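## Task

Take the 96-well plate off plate nest N1 and leave it inside the blue bin marked GENERAL, one of three look-alike bins. It must rest there on its own, not held by the robot, and every one of the three bins must be standing upright at the end. Finish with the gripper opened and withdrawn.

## Robot and tools

Robot: one arm with five joints (waist, shoulder, elbow, wrist pitch, wrist roll) and a two-finger gripper. Since there are only five joints, the flange axis can lean toward or away from the base but never sideways. The fingers project to one side of the flange. With the flange pointing straight down they are horizontal, and wrist roll turns them about. The gripper's fingers point along its own +x axis and close along its y axis. The reported end_effector_position is the point between the pads, roughly 2 cm short of the fingertips.

Frame: the scene frame has its origin on the table top directly under the arm base. +z is up, and +y is to the left when facing along +x. The base may sit slightly tilted. At long reach the printed hand position is less accurate.

The 8-number row used everywhere is [x, y, z, qw, qx, qy, qz, opening]. It describes one gripper, so it is one list of eight numbers, not one list per arm. x, y, z form an absolute target position in metres in the scene frame. qw..qz form an absolute orientation quaternion, w first, in the same frame. Opening runs from -1 to 1: +1 means fully open (0.150 m), and -1 means closed, which still leaves a 0.071 m gap. The opening is an absolute command, not an offset. A row is refused if its position lies more than 0.6 m from the last reported position along any axis of the gripper, using the gripper orientation from that result.

Tools:
- execute_actions {actions, pictures}. An empty actions list just reports the state, with pictures. A list holding one {rows, steps} entry runs up to 15 control steps of 1/30 s each. Each row is used for one step, and the last row repeats if there are fewer rows than steps. The default is 15 steps and the minimum is 7. A list holding one {steps: n} entry with no rows is a wait of up to 300 steps. It counts from the last result, so your thinking time is included. Pictures come back only for an empty list or when pictures is true.
- move {target, speed}. target is one 8-number row, an absolute pose. speed is in m/s, from 0.002 to 0.5 (default 0.25), and turning is capped at twice that value in rad/s. The tool plans a straight path lasting 0.5 to 10 s. A path needing longer is cut off at 10 s. The opening is applied when the move starts. The path does not stop for obstacles, and the real gripper lags, can drift off the path, and can exceed the speed. A tilted gripper kept at a fixed orientation along a straight line often ends held or off_target. The result adds a move: line giving the ending (done, off_target, moving, held, fault), the distance to target, and the limits that acted. limits=paced means the pose was clipped. limits=held means some steps were blocked, and the arm may then surge faster than speed. Pictures are included.
- wait {seconds}: 0 to 10 s of letting the scene run with no new command.
- zoom_image {camera, region}: gives a closer look at part of the latest image. region is [x0, y0, x1, y1] in pixels from the top-left corner, at most 504x504. Cameras: cam_head_left, cam_head_right, cam_high, cam_low (672x504) and cam_wrist (616x616).
It is irreversible, and the result reports success.

Control behaviour: at each step the commanded pose is clipped to within 70 mm and 16 degrees of the measured pose, then reached by damped inverse kinematics. A far target therefore takes several actions. After an action ends, the arm only goes on to the last clipped pose, so read the reported pose and send the remainder. Each execute_actions result is taken 7 steps before its action finishes. Those leftover steps run while you think, so reply time is robot time. The Hand target line appears only when nothing is pending.

Result lines: the state gives pose, linear velocity (m/s) and angular velocity (rad/s). Joint positions and velocities list the five joints in rad (rad/s), then the pad gap in m. Joint ranges: waist ±6.283, shoulder -2.059..2.094, elbow -3.927..0.192, wrist pitch -1.693..3.142, wrist roll ±6.283. A pose unreachable line or a HELD marker means the clearance check altered or blocked a step. A post or block under the base counts as arm. grip_measured uses the opening scale and may carry a constant error of about 0.025. To keep hold of something, command an opening at least about 0.04 below grip_measured. Each pad squeezes with about 20 N, but a quick close can squeeze harder or bounce open.

Faults and heat: load limits are 44 N m for waist and shoulder, 26.4 for elbow, and 17.6 for wrist pitch and roll, including the load's weight. Reaching a limit stops the arm, backs that joint off, and freezes it for 10 s. Holding a load warms the motors, even while you think. MOTOR HOT appears at 65 °C, and at 80 °C the brakes lock until the motors cool (OVER-TEMPERATURE FAULT). Keep holds brief, because any stop is costly.

Care: approach slowly near contact and do not aim far past a surface. Faster moves and deeper targets press harder, and a stopped arm keeps pushing until given a new command. Avoid knocking the bins over or letting anything leave the table. Occasional disturbances may tug the plate or shove loose objects. Release the plate only once it is fully inside the bin, then open the gripper and lift clear before ending the scene.

Each tool is called after "Emit:" in YAML: its name, and indented under it one key for each argument.

## Session

Emit:
execute_actions:
  actions: []

Scene clock: 0.00 s of 8400.00 s.
end_effector_position=(+0.2311, -0.0902, +0.1377) grip_measured=+1.00 end_effector_quat_wxyz=(+0.847, -0.092, +0.079, -0.517) end_effector_velocity=(+0.000, -0.000, +0.000) end_effector_angular_velocity=(-0.000, -0.000, -0.001)
Joint positions: [ 0.26   0.012 -0.002  0.235  1.342  0.15 ]
Joint velocities: [-0.001  0.    -0.    -0.     0.001  0.   ]
Hand target: +0.231, -0.090, +0.138; +0.847, -0.092, +0.079, -0.517

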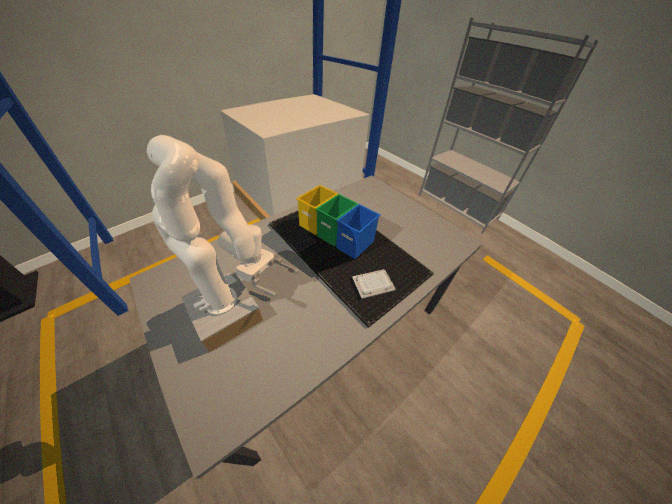

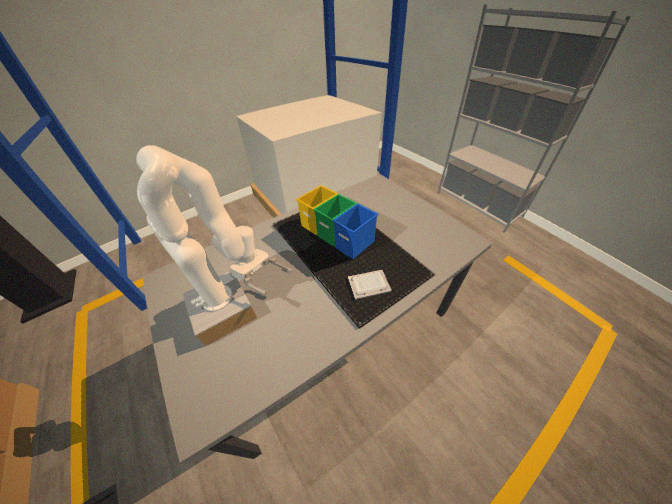

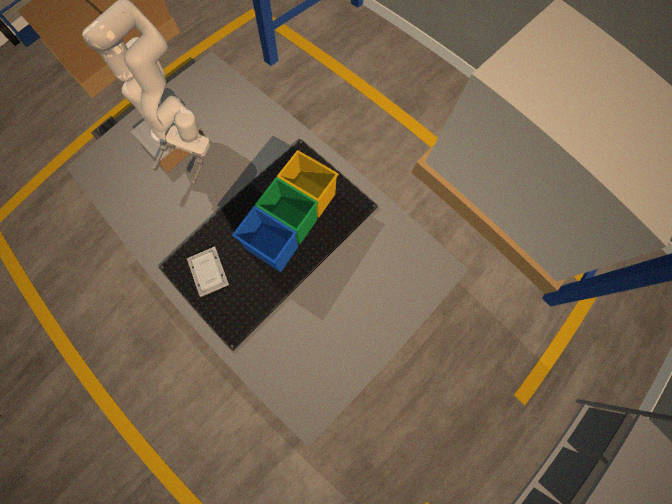

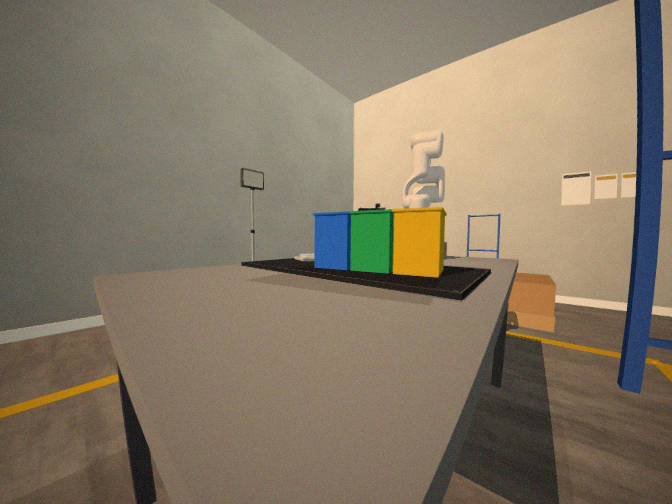

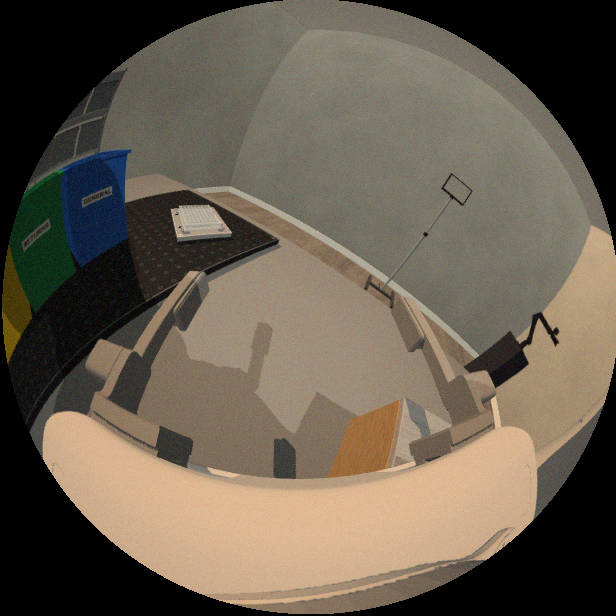

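Emit:
move:
  target: [0.25,-0.1,0.35,0.92,0,0,-0.38]


Emit:
move:
  target: [0.25,-0.1,0.3,0.92,0,0,-0.38,1]

Scene clock: 2.10 s of 8400.00 s.
end_effector_position=(+0.2492, -0.1001, +0.3008) grip_measured=+1.00 end_effector_quat_wxyz=(+0.924, -0.007, -0.003, -0.382) end_effector_velocity=(-0.000, -0.000, +0.001) end_effector_angular_velocity=(+0.000, -0.004, +0.008)
Joint positions: [ 0.025 -1.514  0.129  1.39   0.796  0.15 ]
Joint velocities: [-0.007 -0.022  0.004  0.014 -0.015  0.   ]
Hand target: +0.249, -0.100, +0.301; +0.924, -0.007, -0.003, -0.382
Off the commanded pose: 0.001 m, 1 deg.
Kept back: nothing.
move: done

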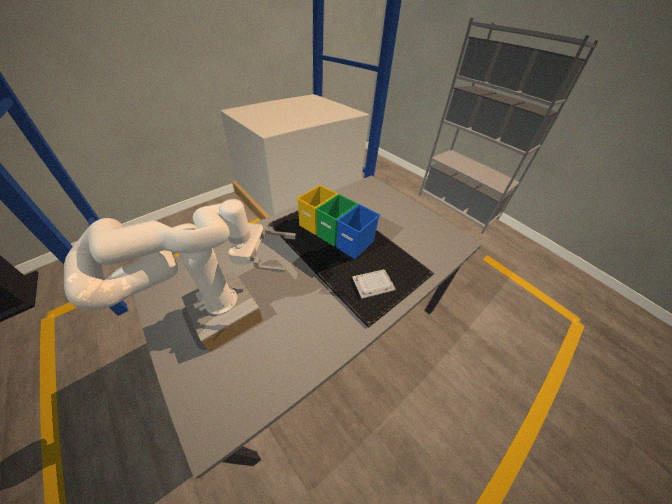

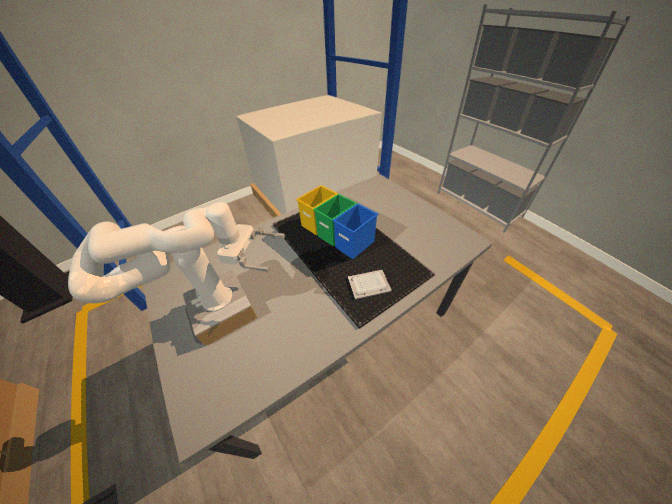

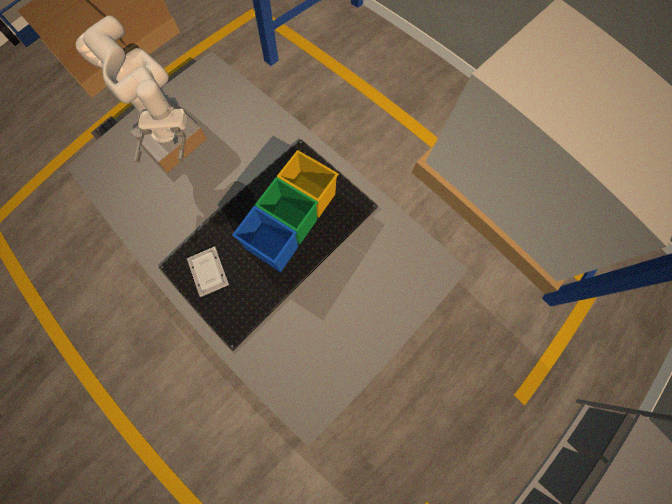

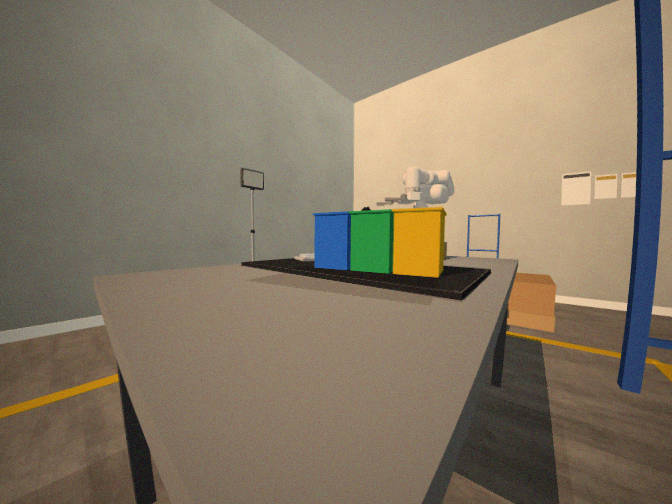

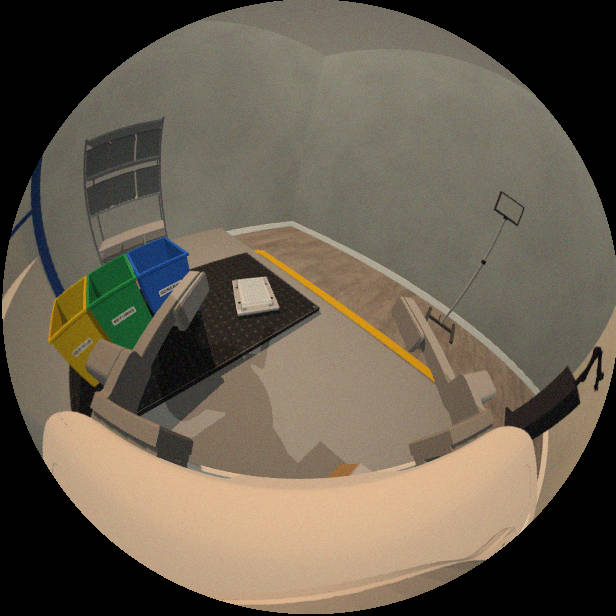

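Emit:
move:
  target: [0.27,-0.12,0.12,0.954,0,0,-0.30,1]

Scene clock: 3.97 s of 8400.00 s.
end_effector_position=(+0.2414, -0.1036, +0.1542) grip_measured=+1.00 end_effector_quat_wxyz=(+0.944, -0.027, +0.127, -0.302) end_effector_velocity=(-0.001, -0.000, -0.001) end_effector_angular_velocity=(+0.000, +0.003, -0.001)
Joint positions: [-0.14  -0.626  0.188  0.705  0.464  0.15 ]
Joint velocities: [-0.001  0.005 -0.    -0.001  0.001  0.   ]
Hand target: +0.241, -0.104, +0.154; +0.944, -0.027, +0.127, -0.302
Off the commanded pose: 0.047 m, 15 deg.
Kept back: nothing.
move: held; limits=paced,held; held on 8 of 45 steps, including the last
pose unreachable: on one or more control steps of this call an arm could not follow its commanded pose, so it was not sent that pose on those steps. On the call's last step it was still not sent that pose. It may still have moved: this result reports where it is.
cause: the commanded pose would bring two parts of the arm too close to each other (joints 2 (shoulder) and 3 (elbow) lie between them).

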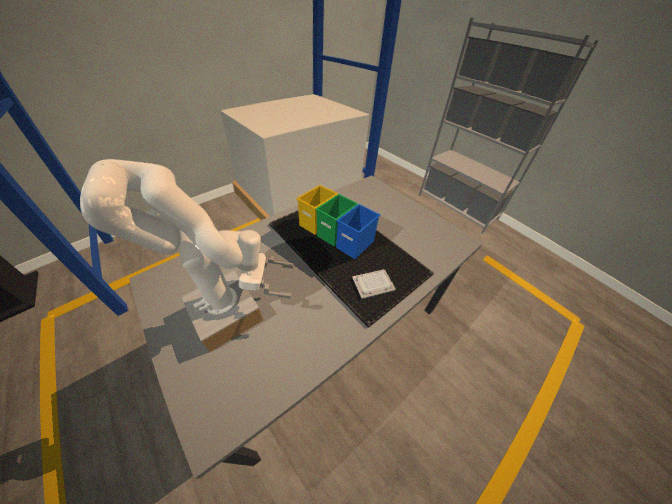

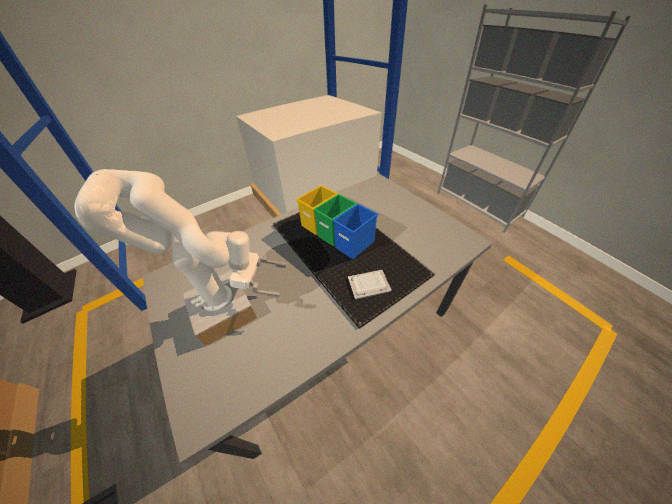

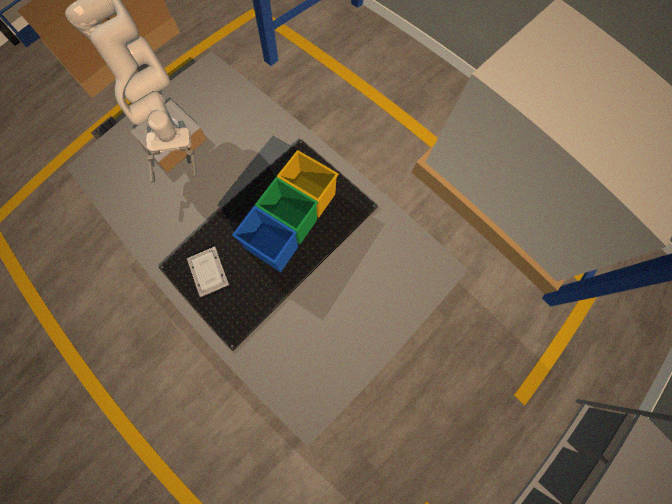

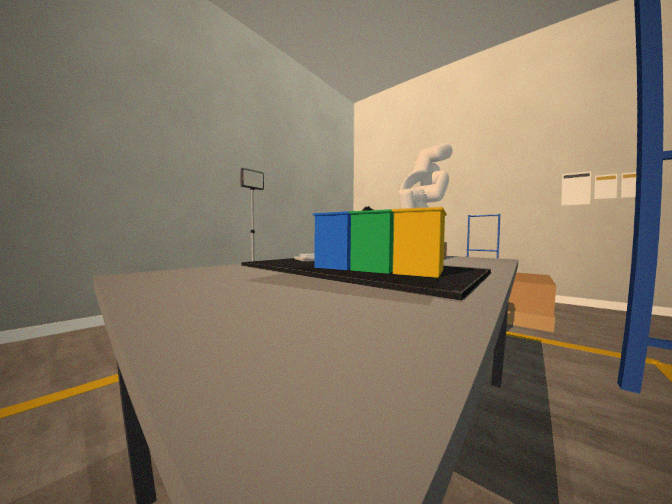

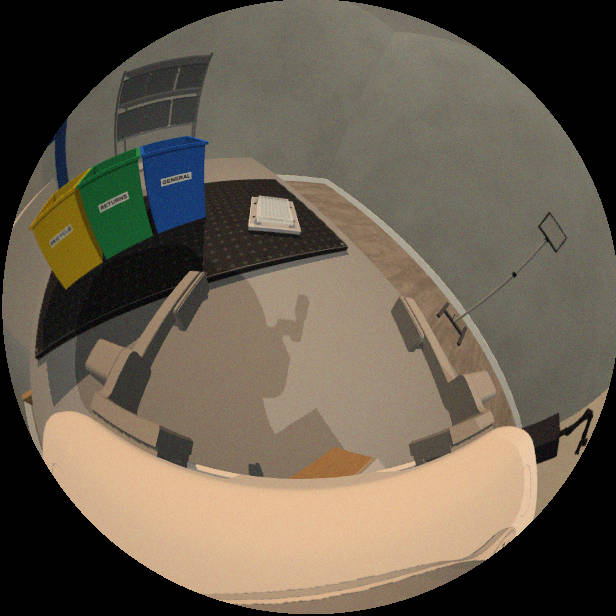

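Emit:
move:
  target: [0.45,-0.17,0.15,0.966,0,0,-0.26,1]

Scene clock: 6.17 s of 8400.00 s.
end_effector_position=(+0.4500, -0.1696, +0.1496) grip_measured=+1.00 end_effector_quat_wxyz=(+0.966, -0.006, +0.000, -0.260) end_effector_velocity=(+0.002, -0.001, -0.001) end_effector_angular_velocity=(-0.000, -0.001, -0.000)
Joint positions: [-0.277  0.292 -0.442  0.159  0.236  0.15 ]
Joint velocities: [ 0.     0.007 -0.006 -0.002  0.     0.   ]
Hand target: +0.450, -0.170, +0.149; +0.966, -0.006, +0.000, -0.260
Off the commanded pose: 0.001 m, 1 deg.
Kept back: nothing.
move: done; limits=paced

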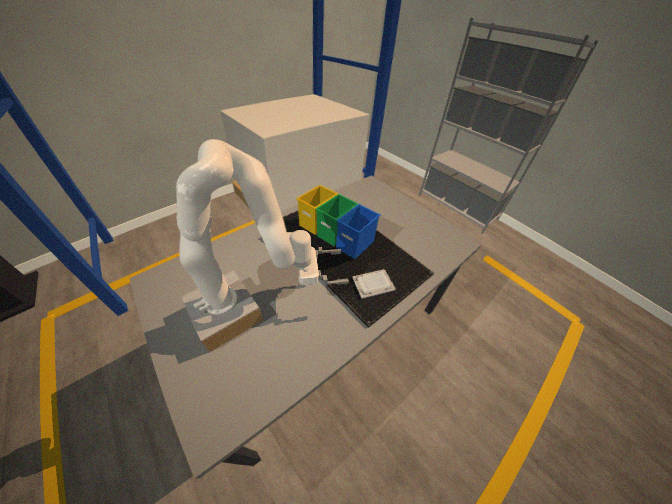

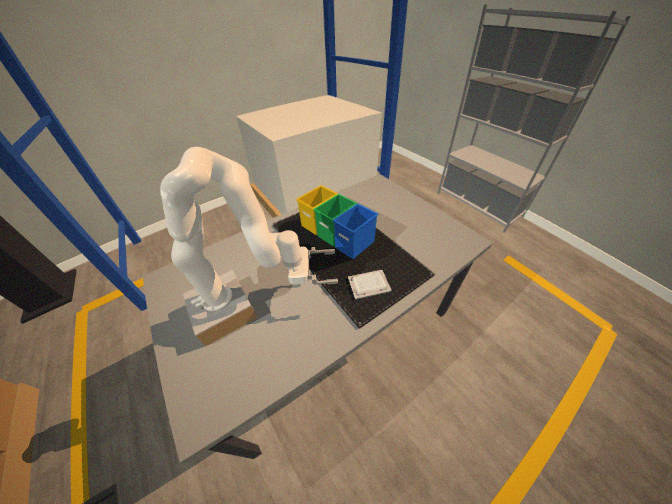

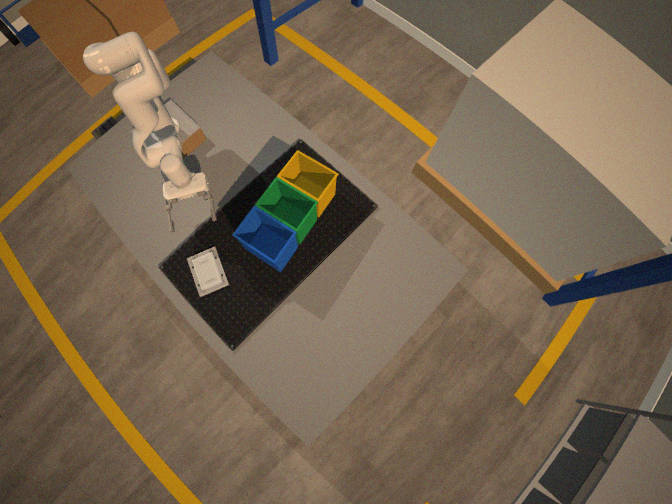

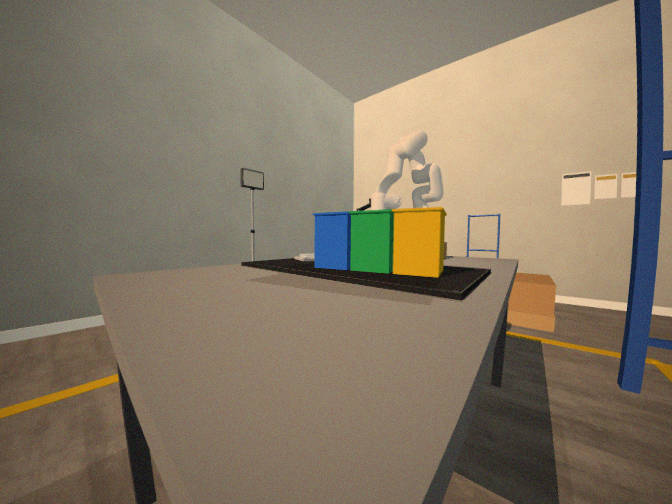

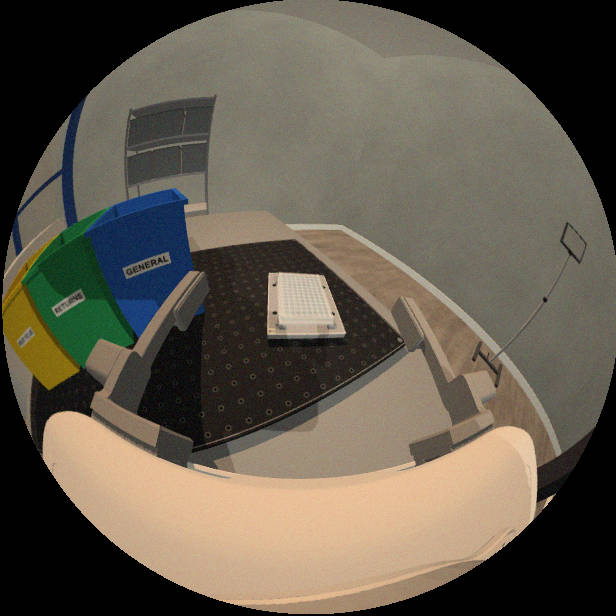

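Emit:
move:
  target: [0.57,-0.225,0.1,0.966,0,0,-0.26,1]

Scene clock: 8.83 s of 8400.00 s.
end_effector_position=(+0.5698, -0.2247, +0.1000) grip_measured=+1.00 end_effector_quat_wxyz=(+0.966, -0.006, +0.000, -0.260) end_effector_velocity=(+0.001, -0.001, -0.001) end_effector_angular_velocity=(+0.000, +0.000, -0.001)
Joint positions: [-0.315  0.685 -0.968  0.293  0.198  0.15 ]
Joint velocities: [-0.001  0.006 -0.008  0.002 -0.     0.   ]
Hand target: +0.570, -0.225, +0.100; +0.966, -0.006, +0.000, -0.260
Off the commanded pose: 0.000 m, 1 deg.
Kept back: nothing.
move: done

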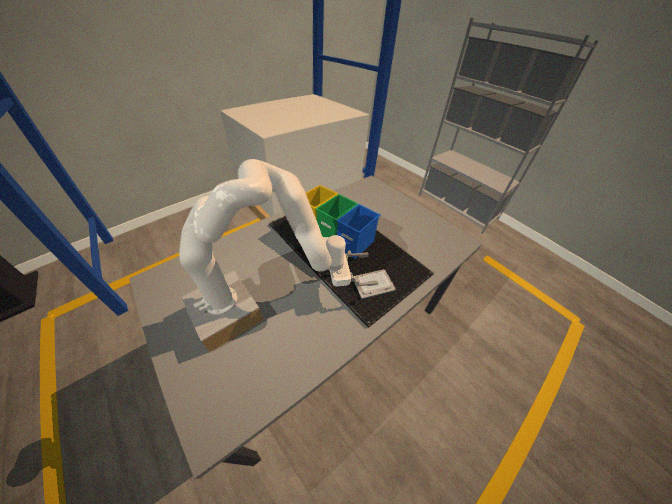

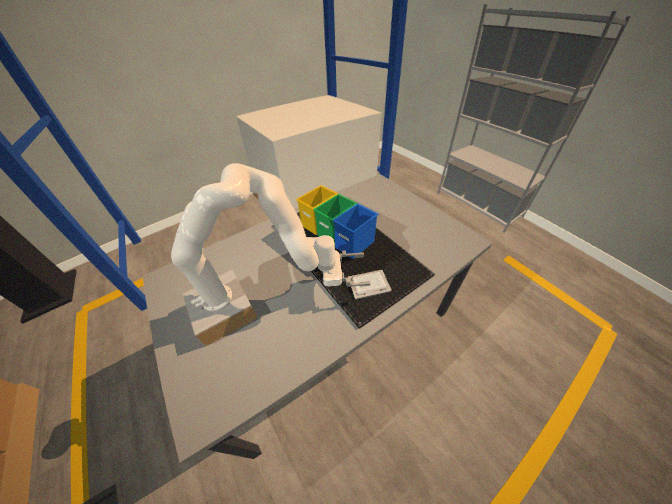

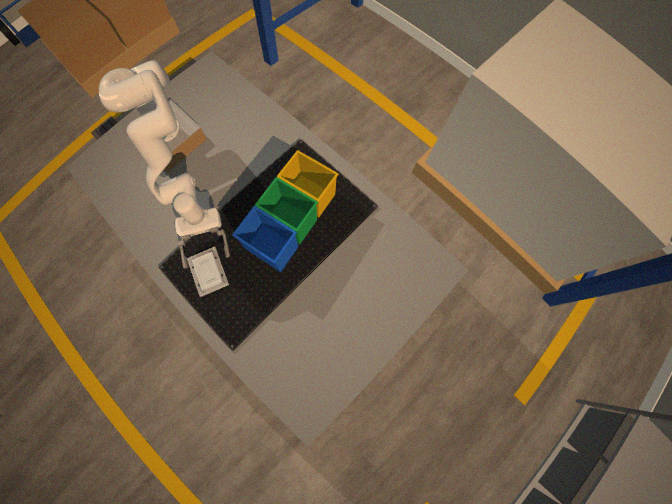

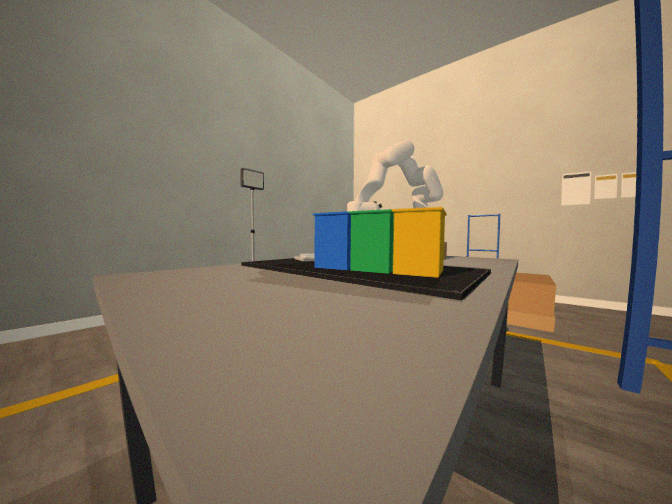

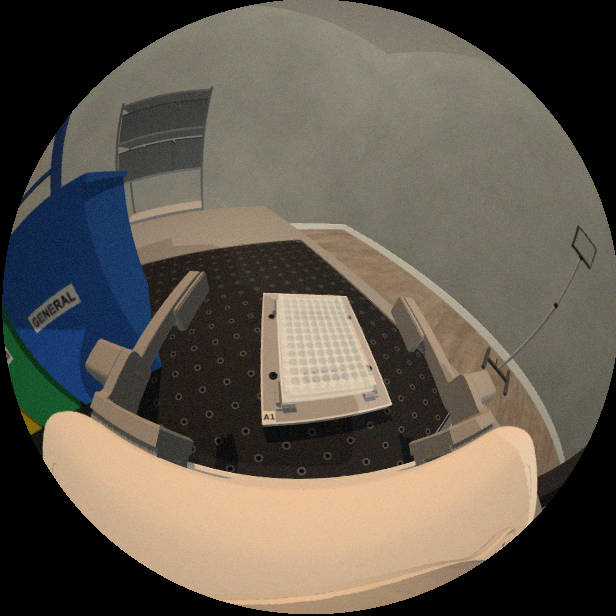

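Emit:
move:
  target: [0.624,-0.263,0.065,0.976,0,0,-0.216,1]
  speed: 0.1

Emit:
zoom_image:
  camera: "cam_head_left"
  region: [300,220,440,320]

Scene clock: 10.47 s of 8400.00 s.
end_effector_position=(+0.6239, -0.2628, +0.0651) grip_measured=+1.00 end_effector_quat_wxyz=(+0.976, -0.006, +0.001, -0.216) end_effector_velocity=(+0.001, -0.000, -0.001) end_effector_angular_velocity=(+0.000, +0.001, +0.001)
Joint positions: [-0.374  0.903 -1.277  0.384  0.048  0.15 ]
Joint velocities: [-0.     0.005 -0.007  0.004 -0.001  0.   ]
Hand target: +0.624, -0.263, +0.065; +0.976, -0.006, +0.001, -0.216
Off the commanded pose: 0.000 m, 1 deg.
Kept back: nothing.
move: done

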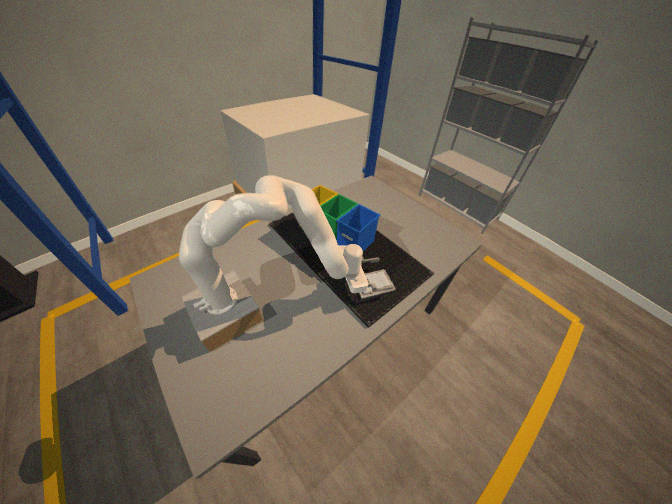

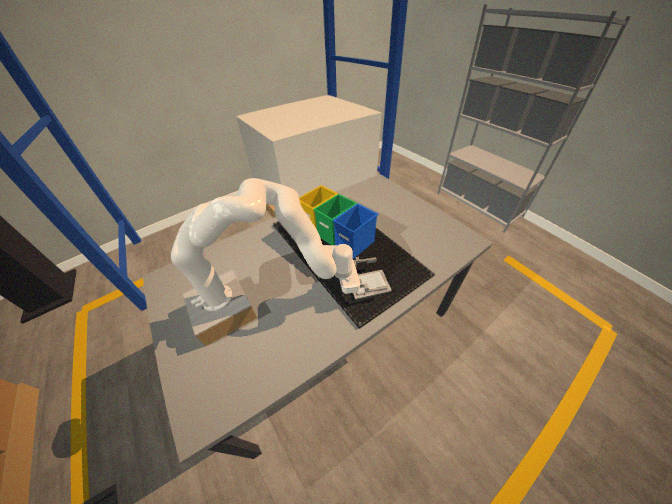

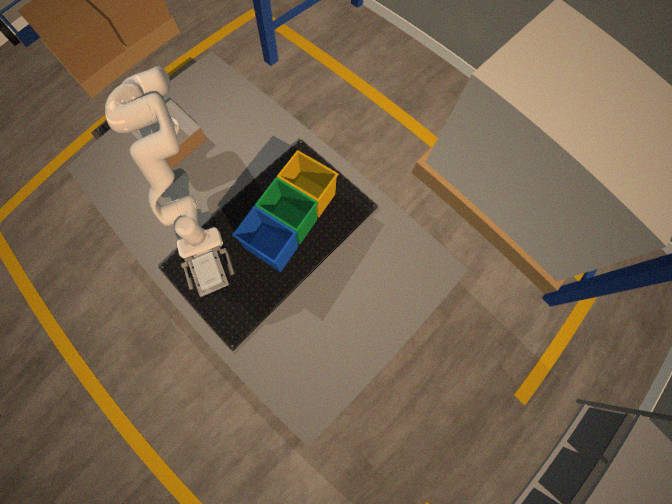

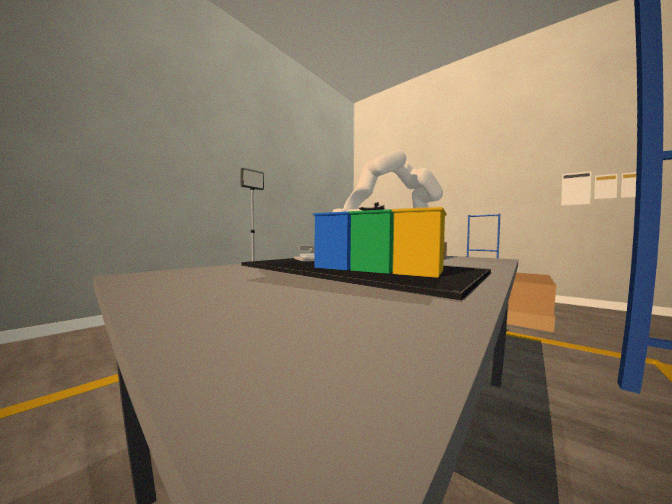

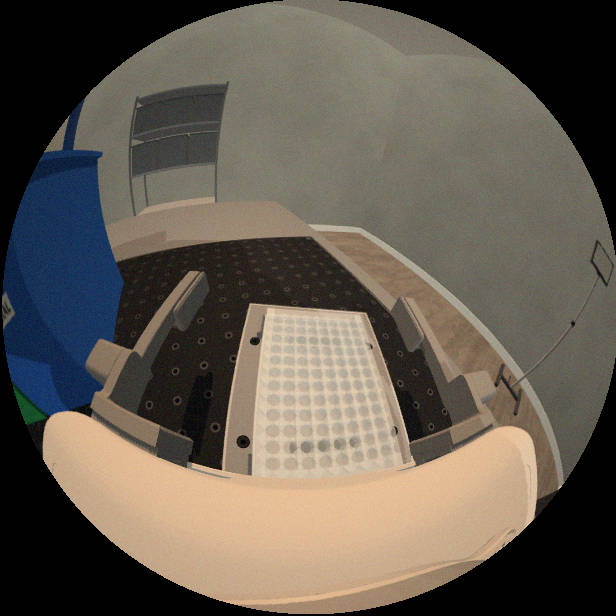

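Region (300, 220, 440, 320) of cam_head_left's 672x504 image, scaled by 3.600, with more detail than that image has; it fills the top 360 rows of this view, and the rest is white.

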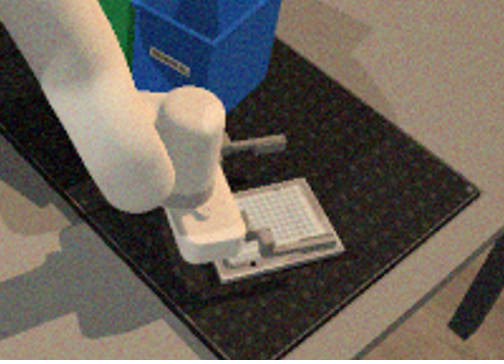

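Emit:
move:
  target: [0.595,-0.266,0.045,0.976,0,0,-0.216,1]
  speed: 0.05

Emit:
zoom_image:
  camera: "cam_head_left"
  region: [300,220,440,320]

Emit:
zoom_image:
  camera: "cam_low"
  region: [240,200,380,300]

Scene clock: 11.87 s of 8400.00 s.
end_effector_position=(+0.5953, -0.2661, +0.0452) grip_measured=+1.00 end_effector_quat_wxyz=(+0.976, -0.006, +0.001, -0.216) end_effector_velocity=(-0.000, -0.001, +0.001) end_effector_angular_velocity=(-0.002, -0.004, +0.000)
Joint positions: [-0.402  0.916 -1.199  0.294  0.021  0.15 ]
Joint velocities: [-0.002 -0.001  0.002 -0.005 -0.002  0.   ]
Hand target: +0.595, -0.266, +0.045; +0.976, -0.006, +0.001, -0.216
Off the commanded pose: 0.000 m, 1 deg.
Kept back: nothing.
move: done

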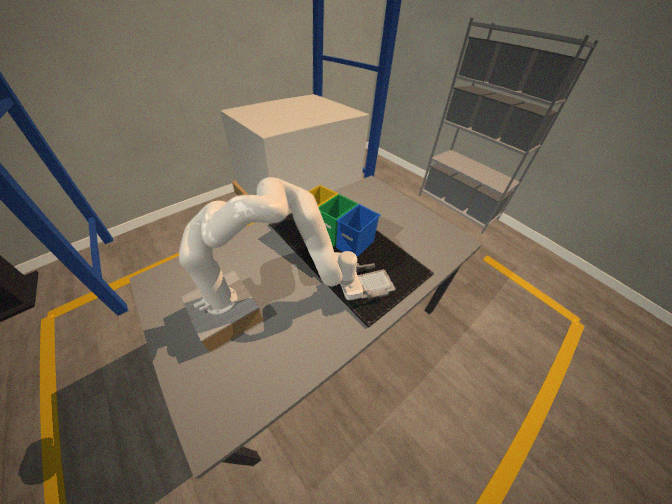

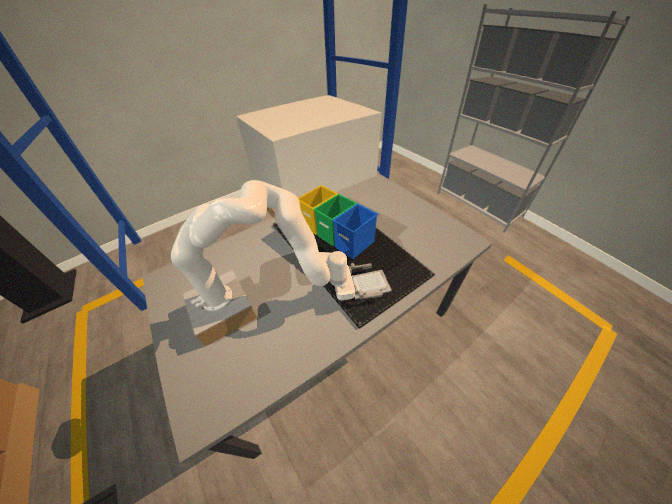

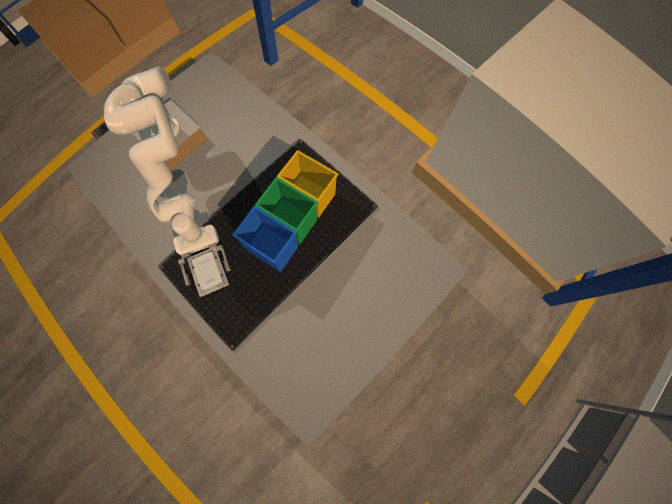

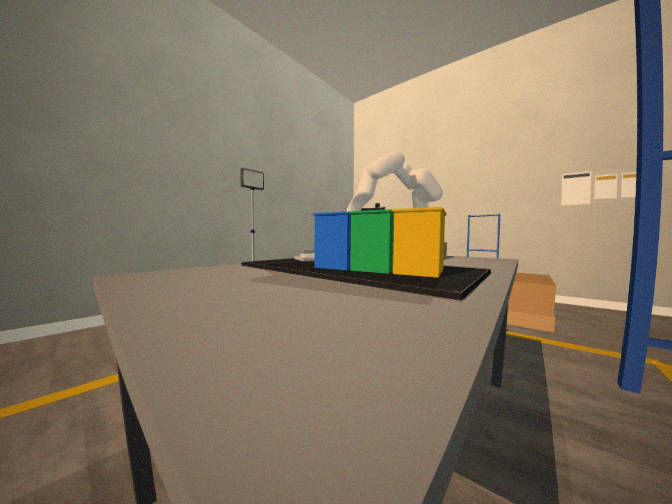

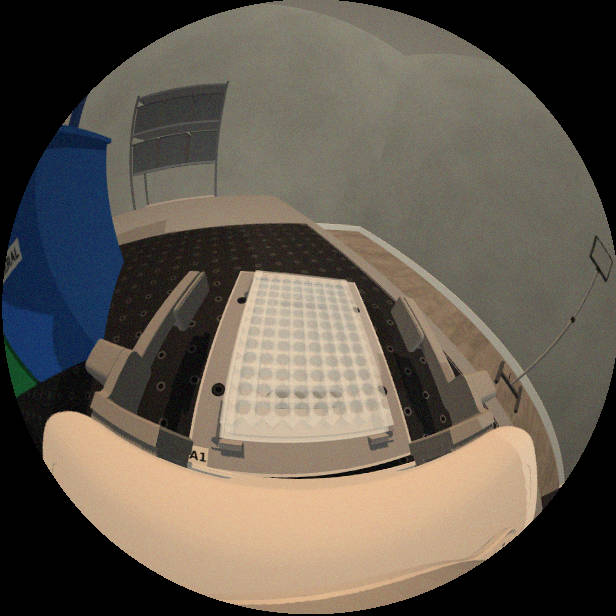

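Region (300, 220, 440, 320) of cam_head_left's 672x504 image, scaled by 3.600, with more detail than that image has; it fills the top 360 rows of this view, and the rest is white.

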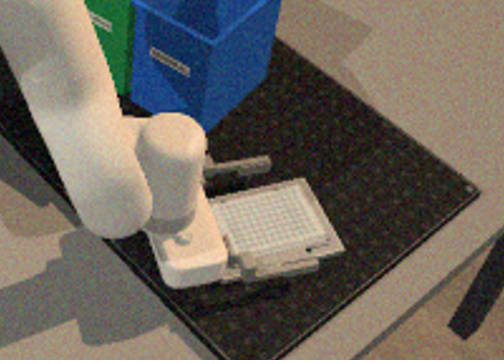

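Region (240, 200, 380, 300) of cam_low's 672x504 image, scaled by 3.600, with more detail than that image has; it fills the top 360 rows of this view, and the rest is white.

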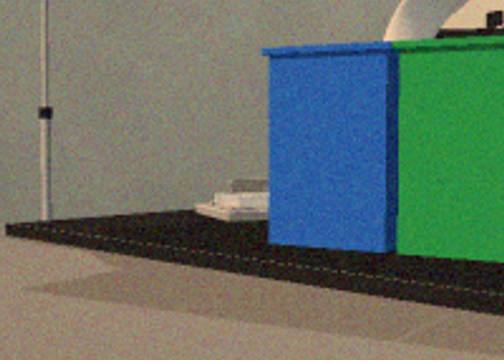

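Emit:
move:
  target: [0.595,-0.266,0.029,0.976,0,0,-0.216,-0.1]
  speed: 0.02

Emit:
zoom_image:
  camera: "cam_low"
  region: [240,200,380,300]

Emit:
zoom_image:
  camera: "cam_head_left"
  region: [300,220,440,320]

Scene clock: 13.17 s of 8400.00 s.
end_effector_position=(+0.5976, -0.2670, +0.0341) grip_measured=-0.10 end_effector_quat_wxyz=(+0.976, -0.007, -0.004, -0.216) end_effector_velocity=(-0.000, +0.000, -0.004) end_effector_angular_velocity=(+0.001, +0.002, -0.001)
Joint positions: [-0.401  0.958 -1.227  0.27   0.02   0.106]
Joint velocities: [ 0.     0.01  -0.005 -0.002  0.001 -0.   ]
Hand target: +0.595, -0.266, +0.029; +0.976, -0.006, +0.001, -0.216
Off the commanded pose: 0.006 m, 1 deg.
Kept back: nothing.
move: off_target

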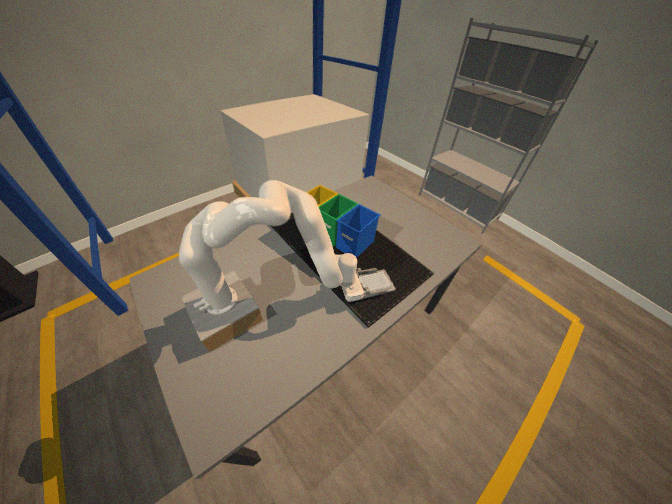

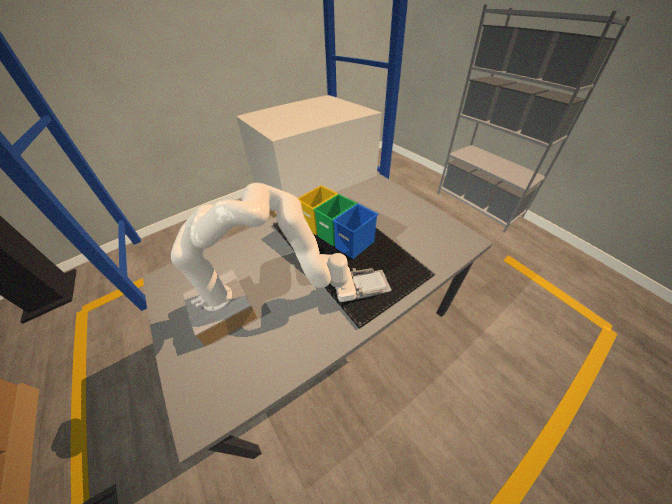

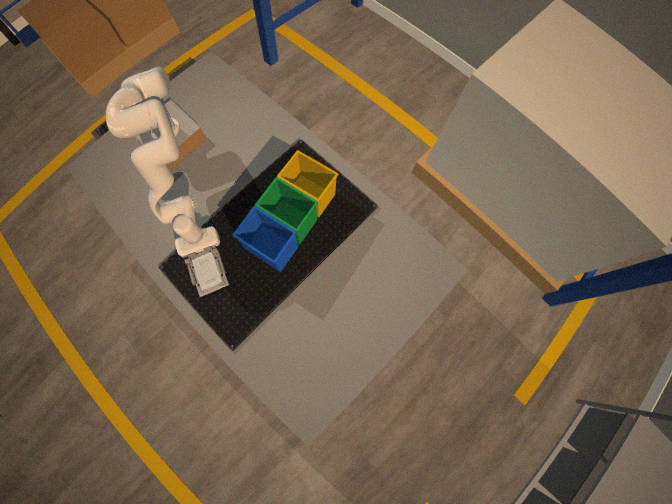

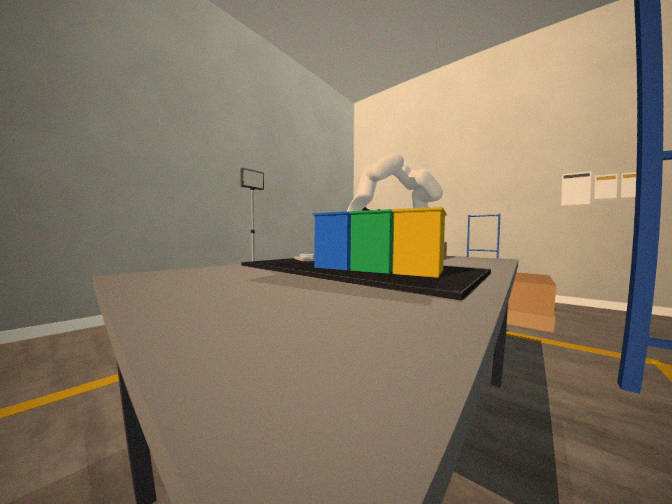

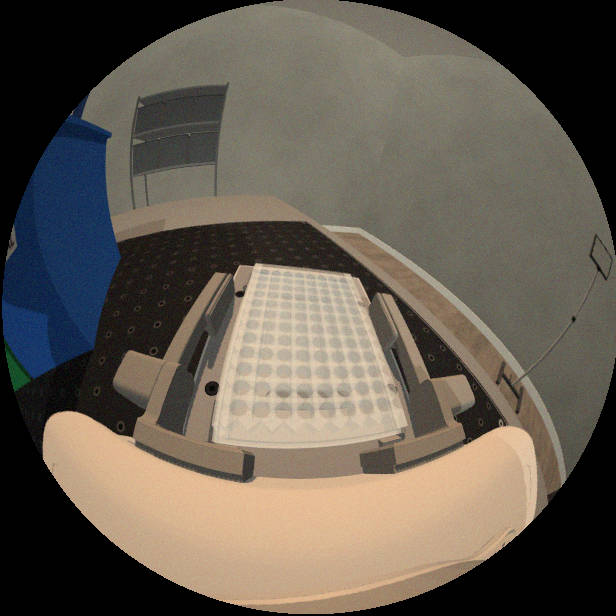

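Region (240, 200, 380, 300) of cam_low's 672x504 image, scaled by 3.600, with more detail than that image has; it fills the top 360 rows of this view, and the rest is white.

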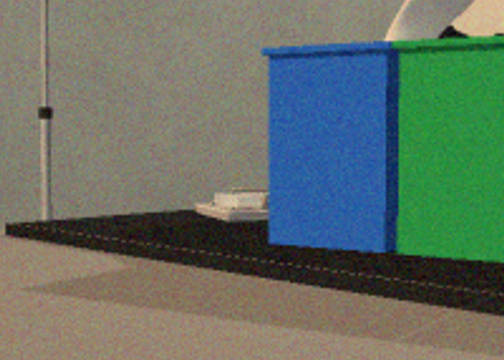

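Region (300, 220, 440, 320) of cam_head_left's 672x504 image, scaled by 3.600, with more detail than that image has; it fills the top 360 rows of this view, and the rest is white.

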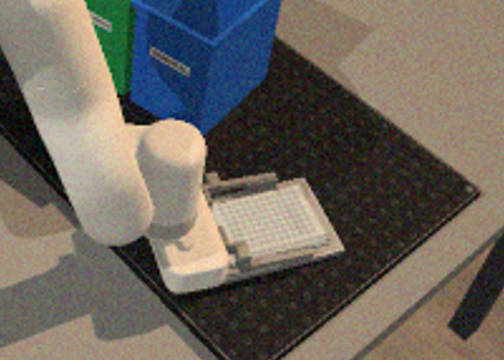

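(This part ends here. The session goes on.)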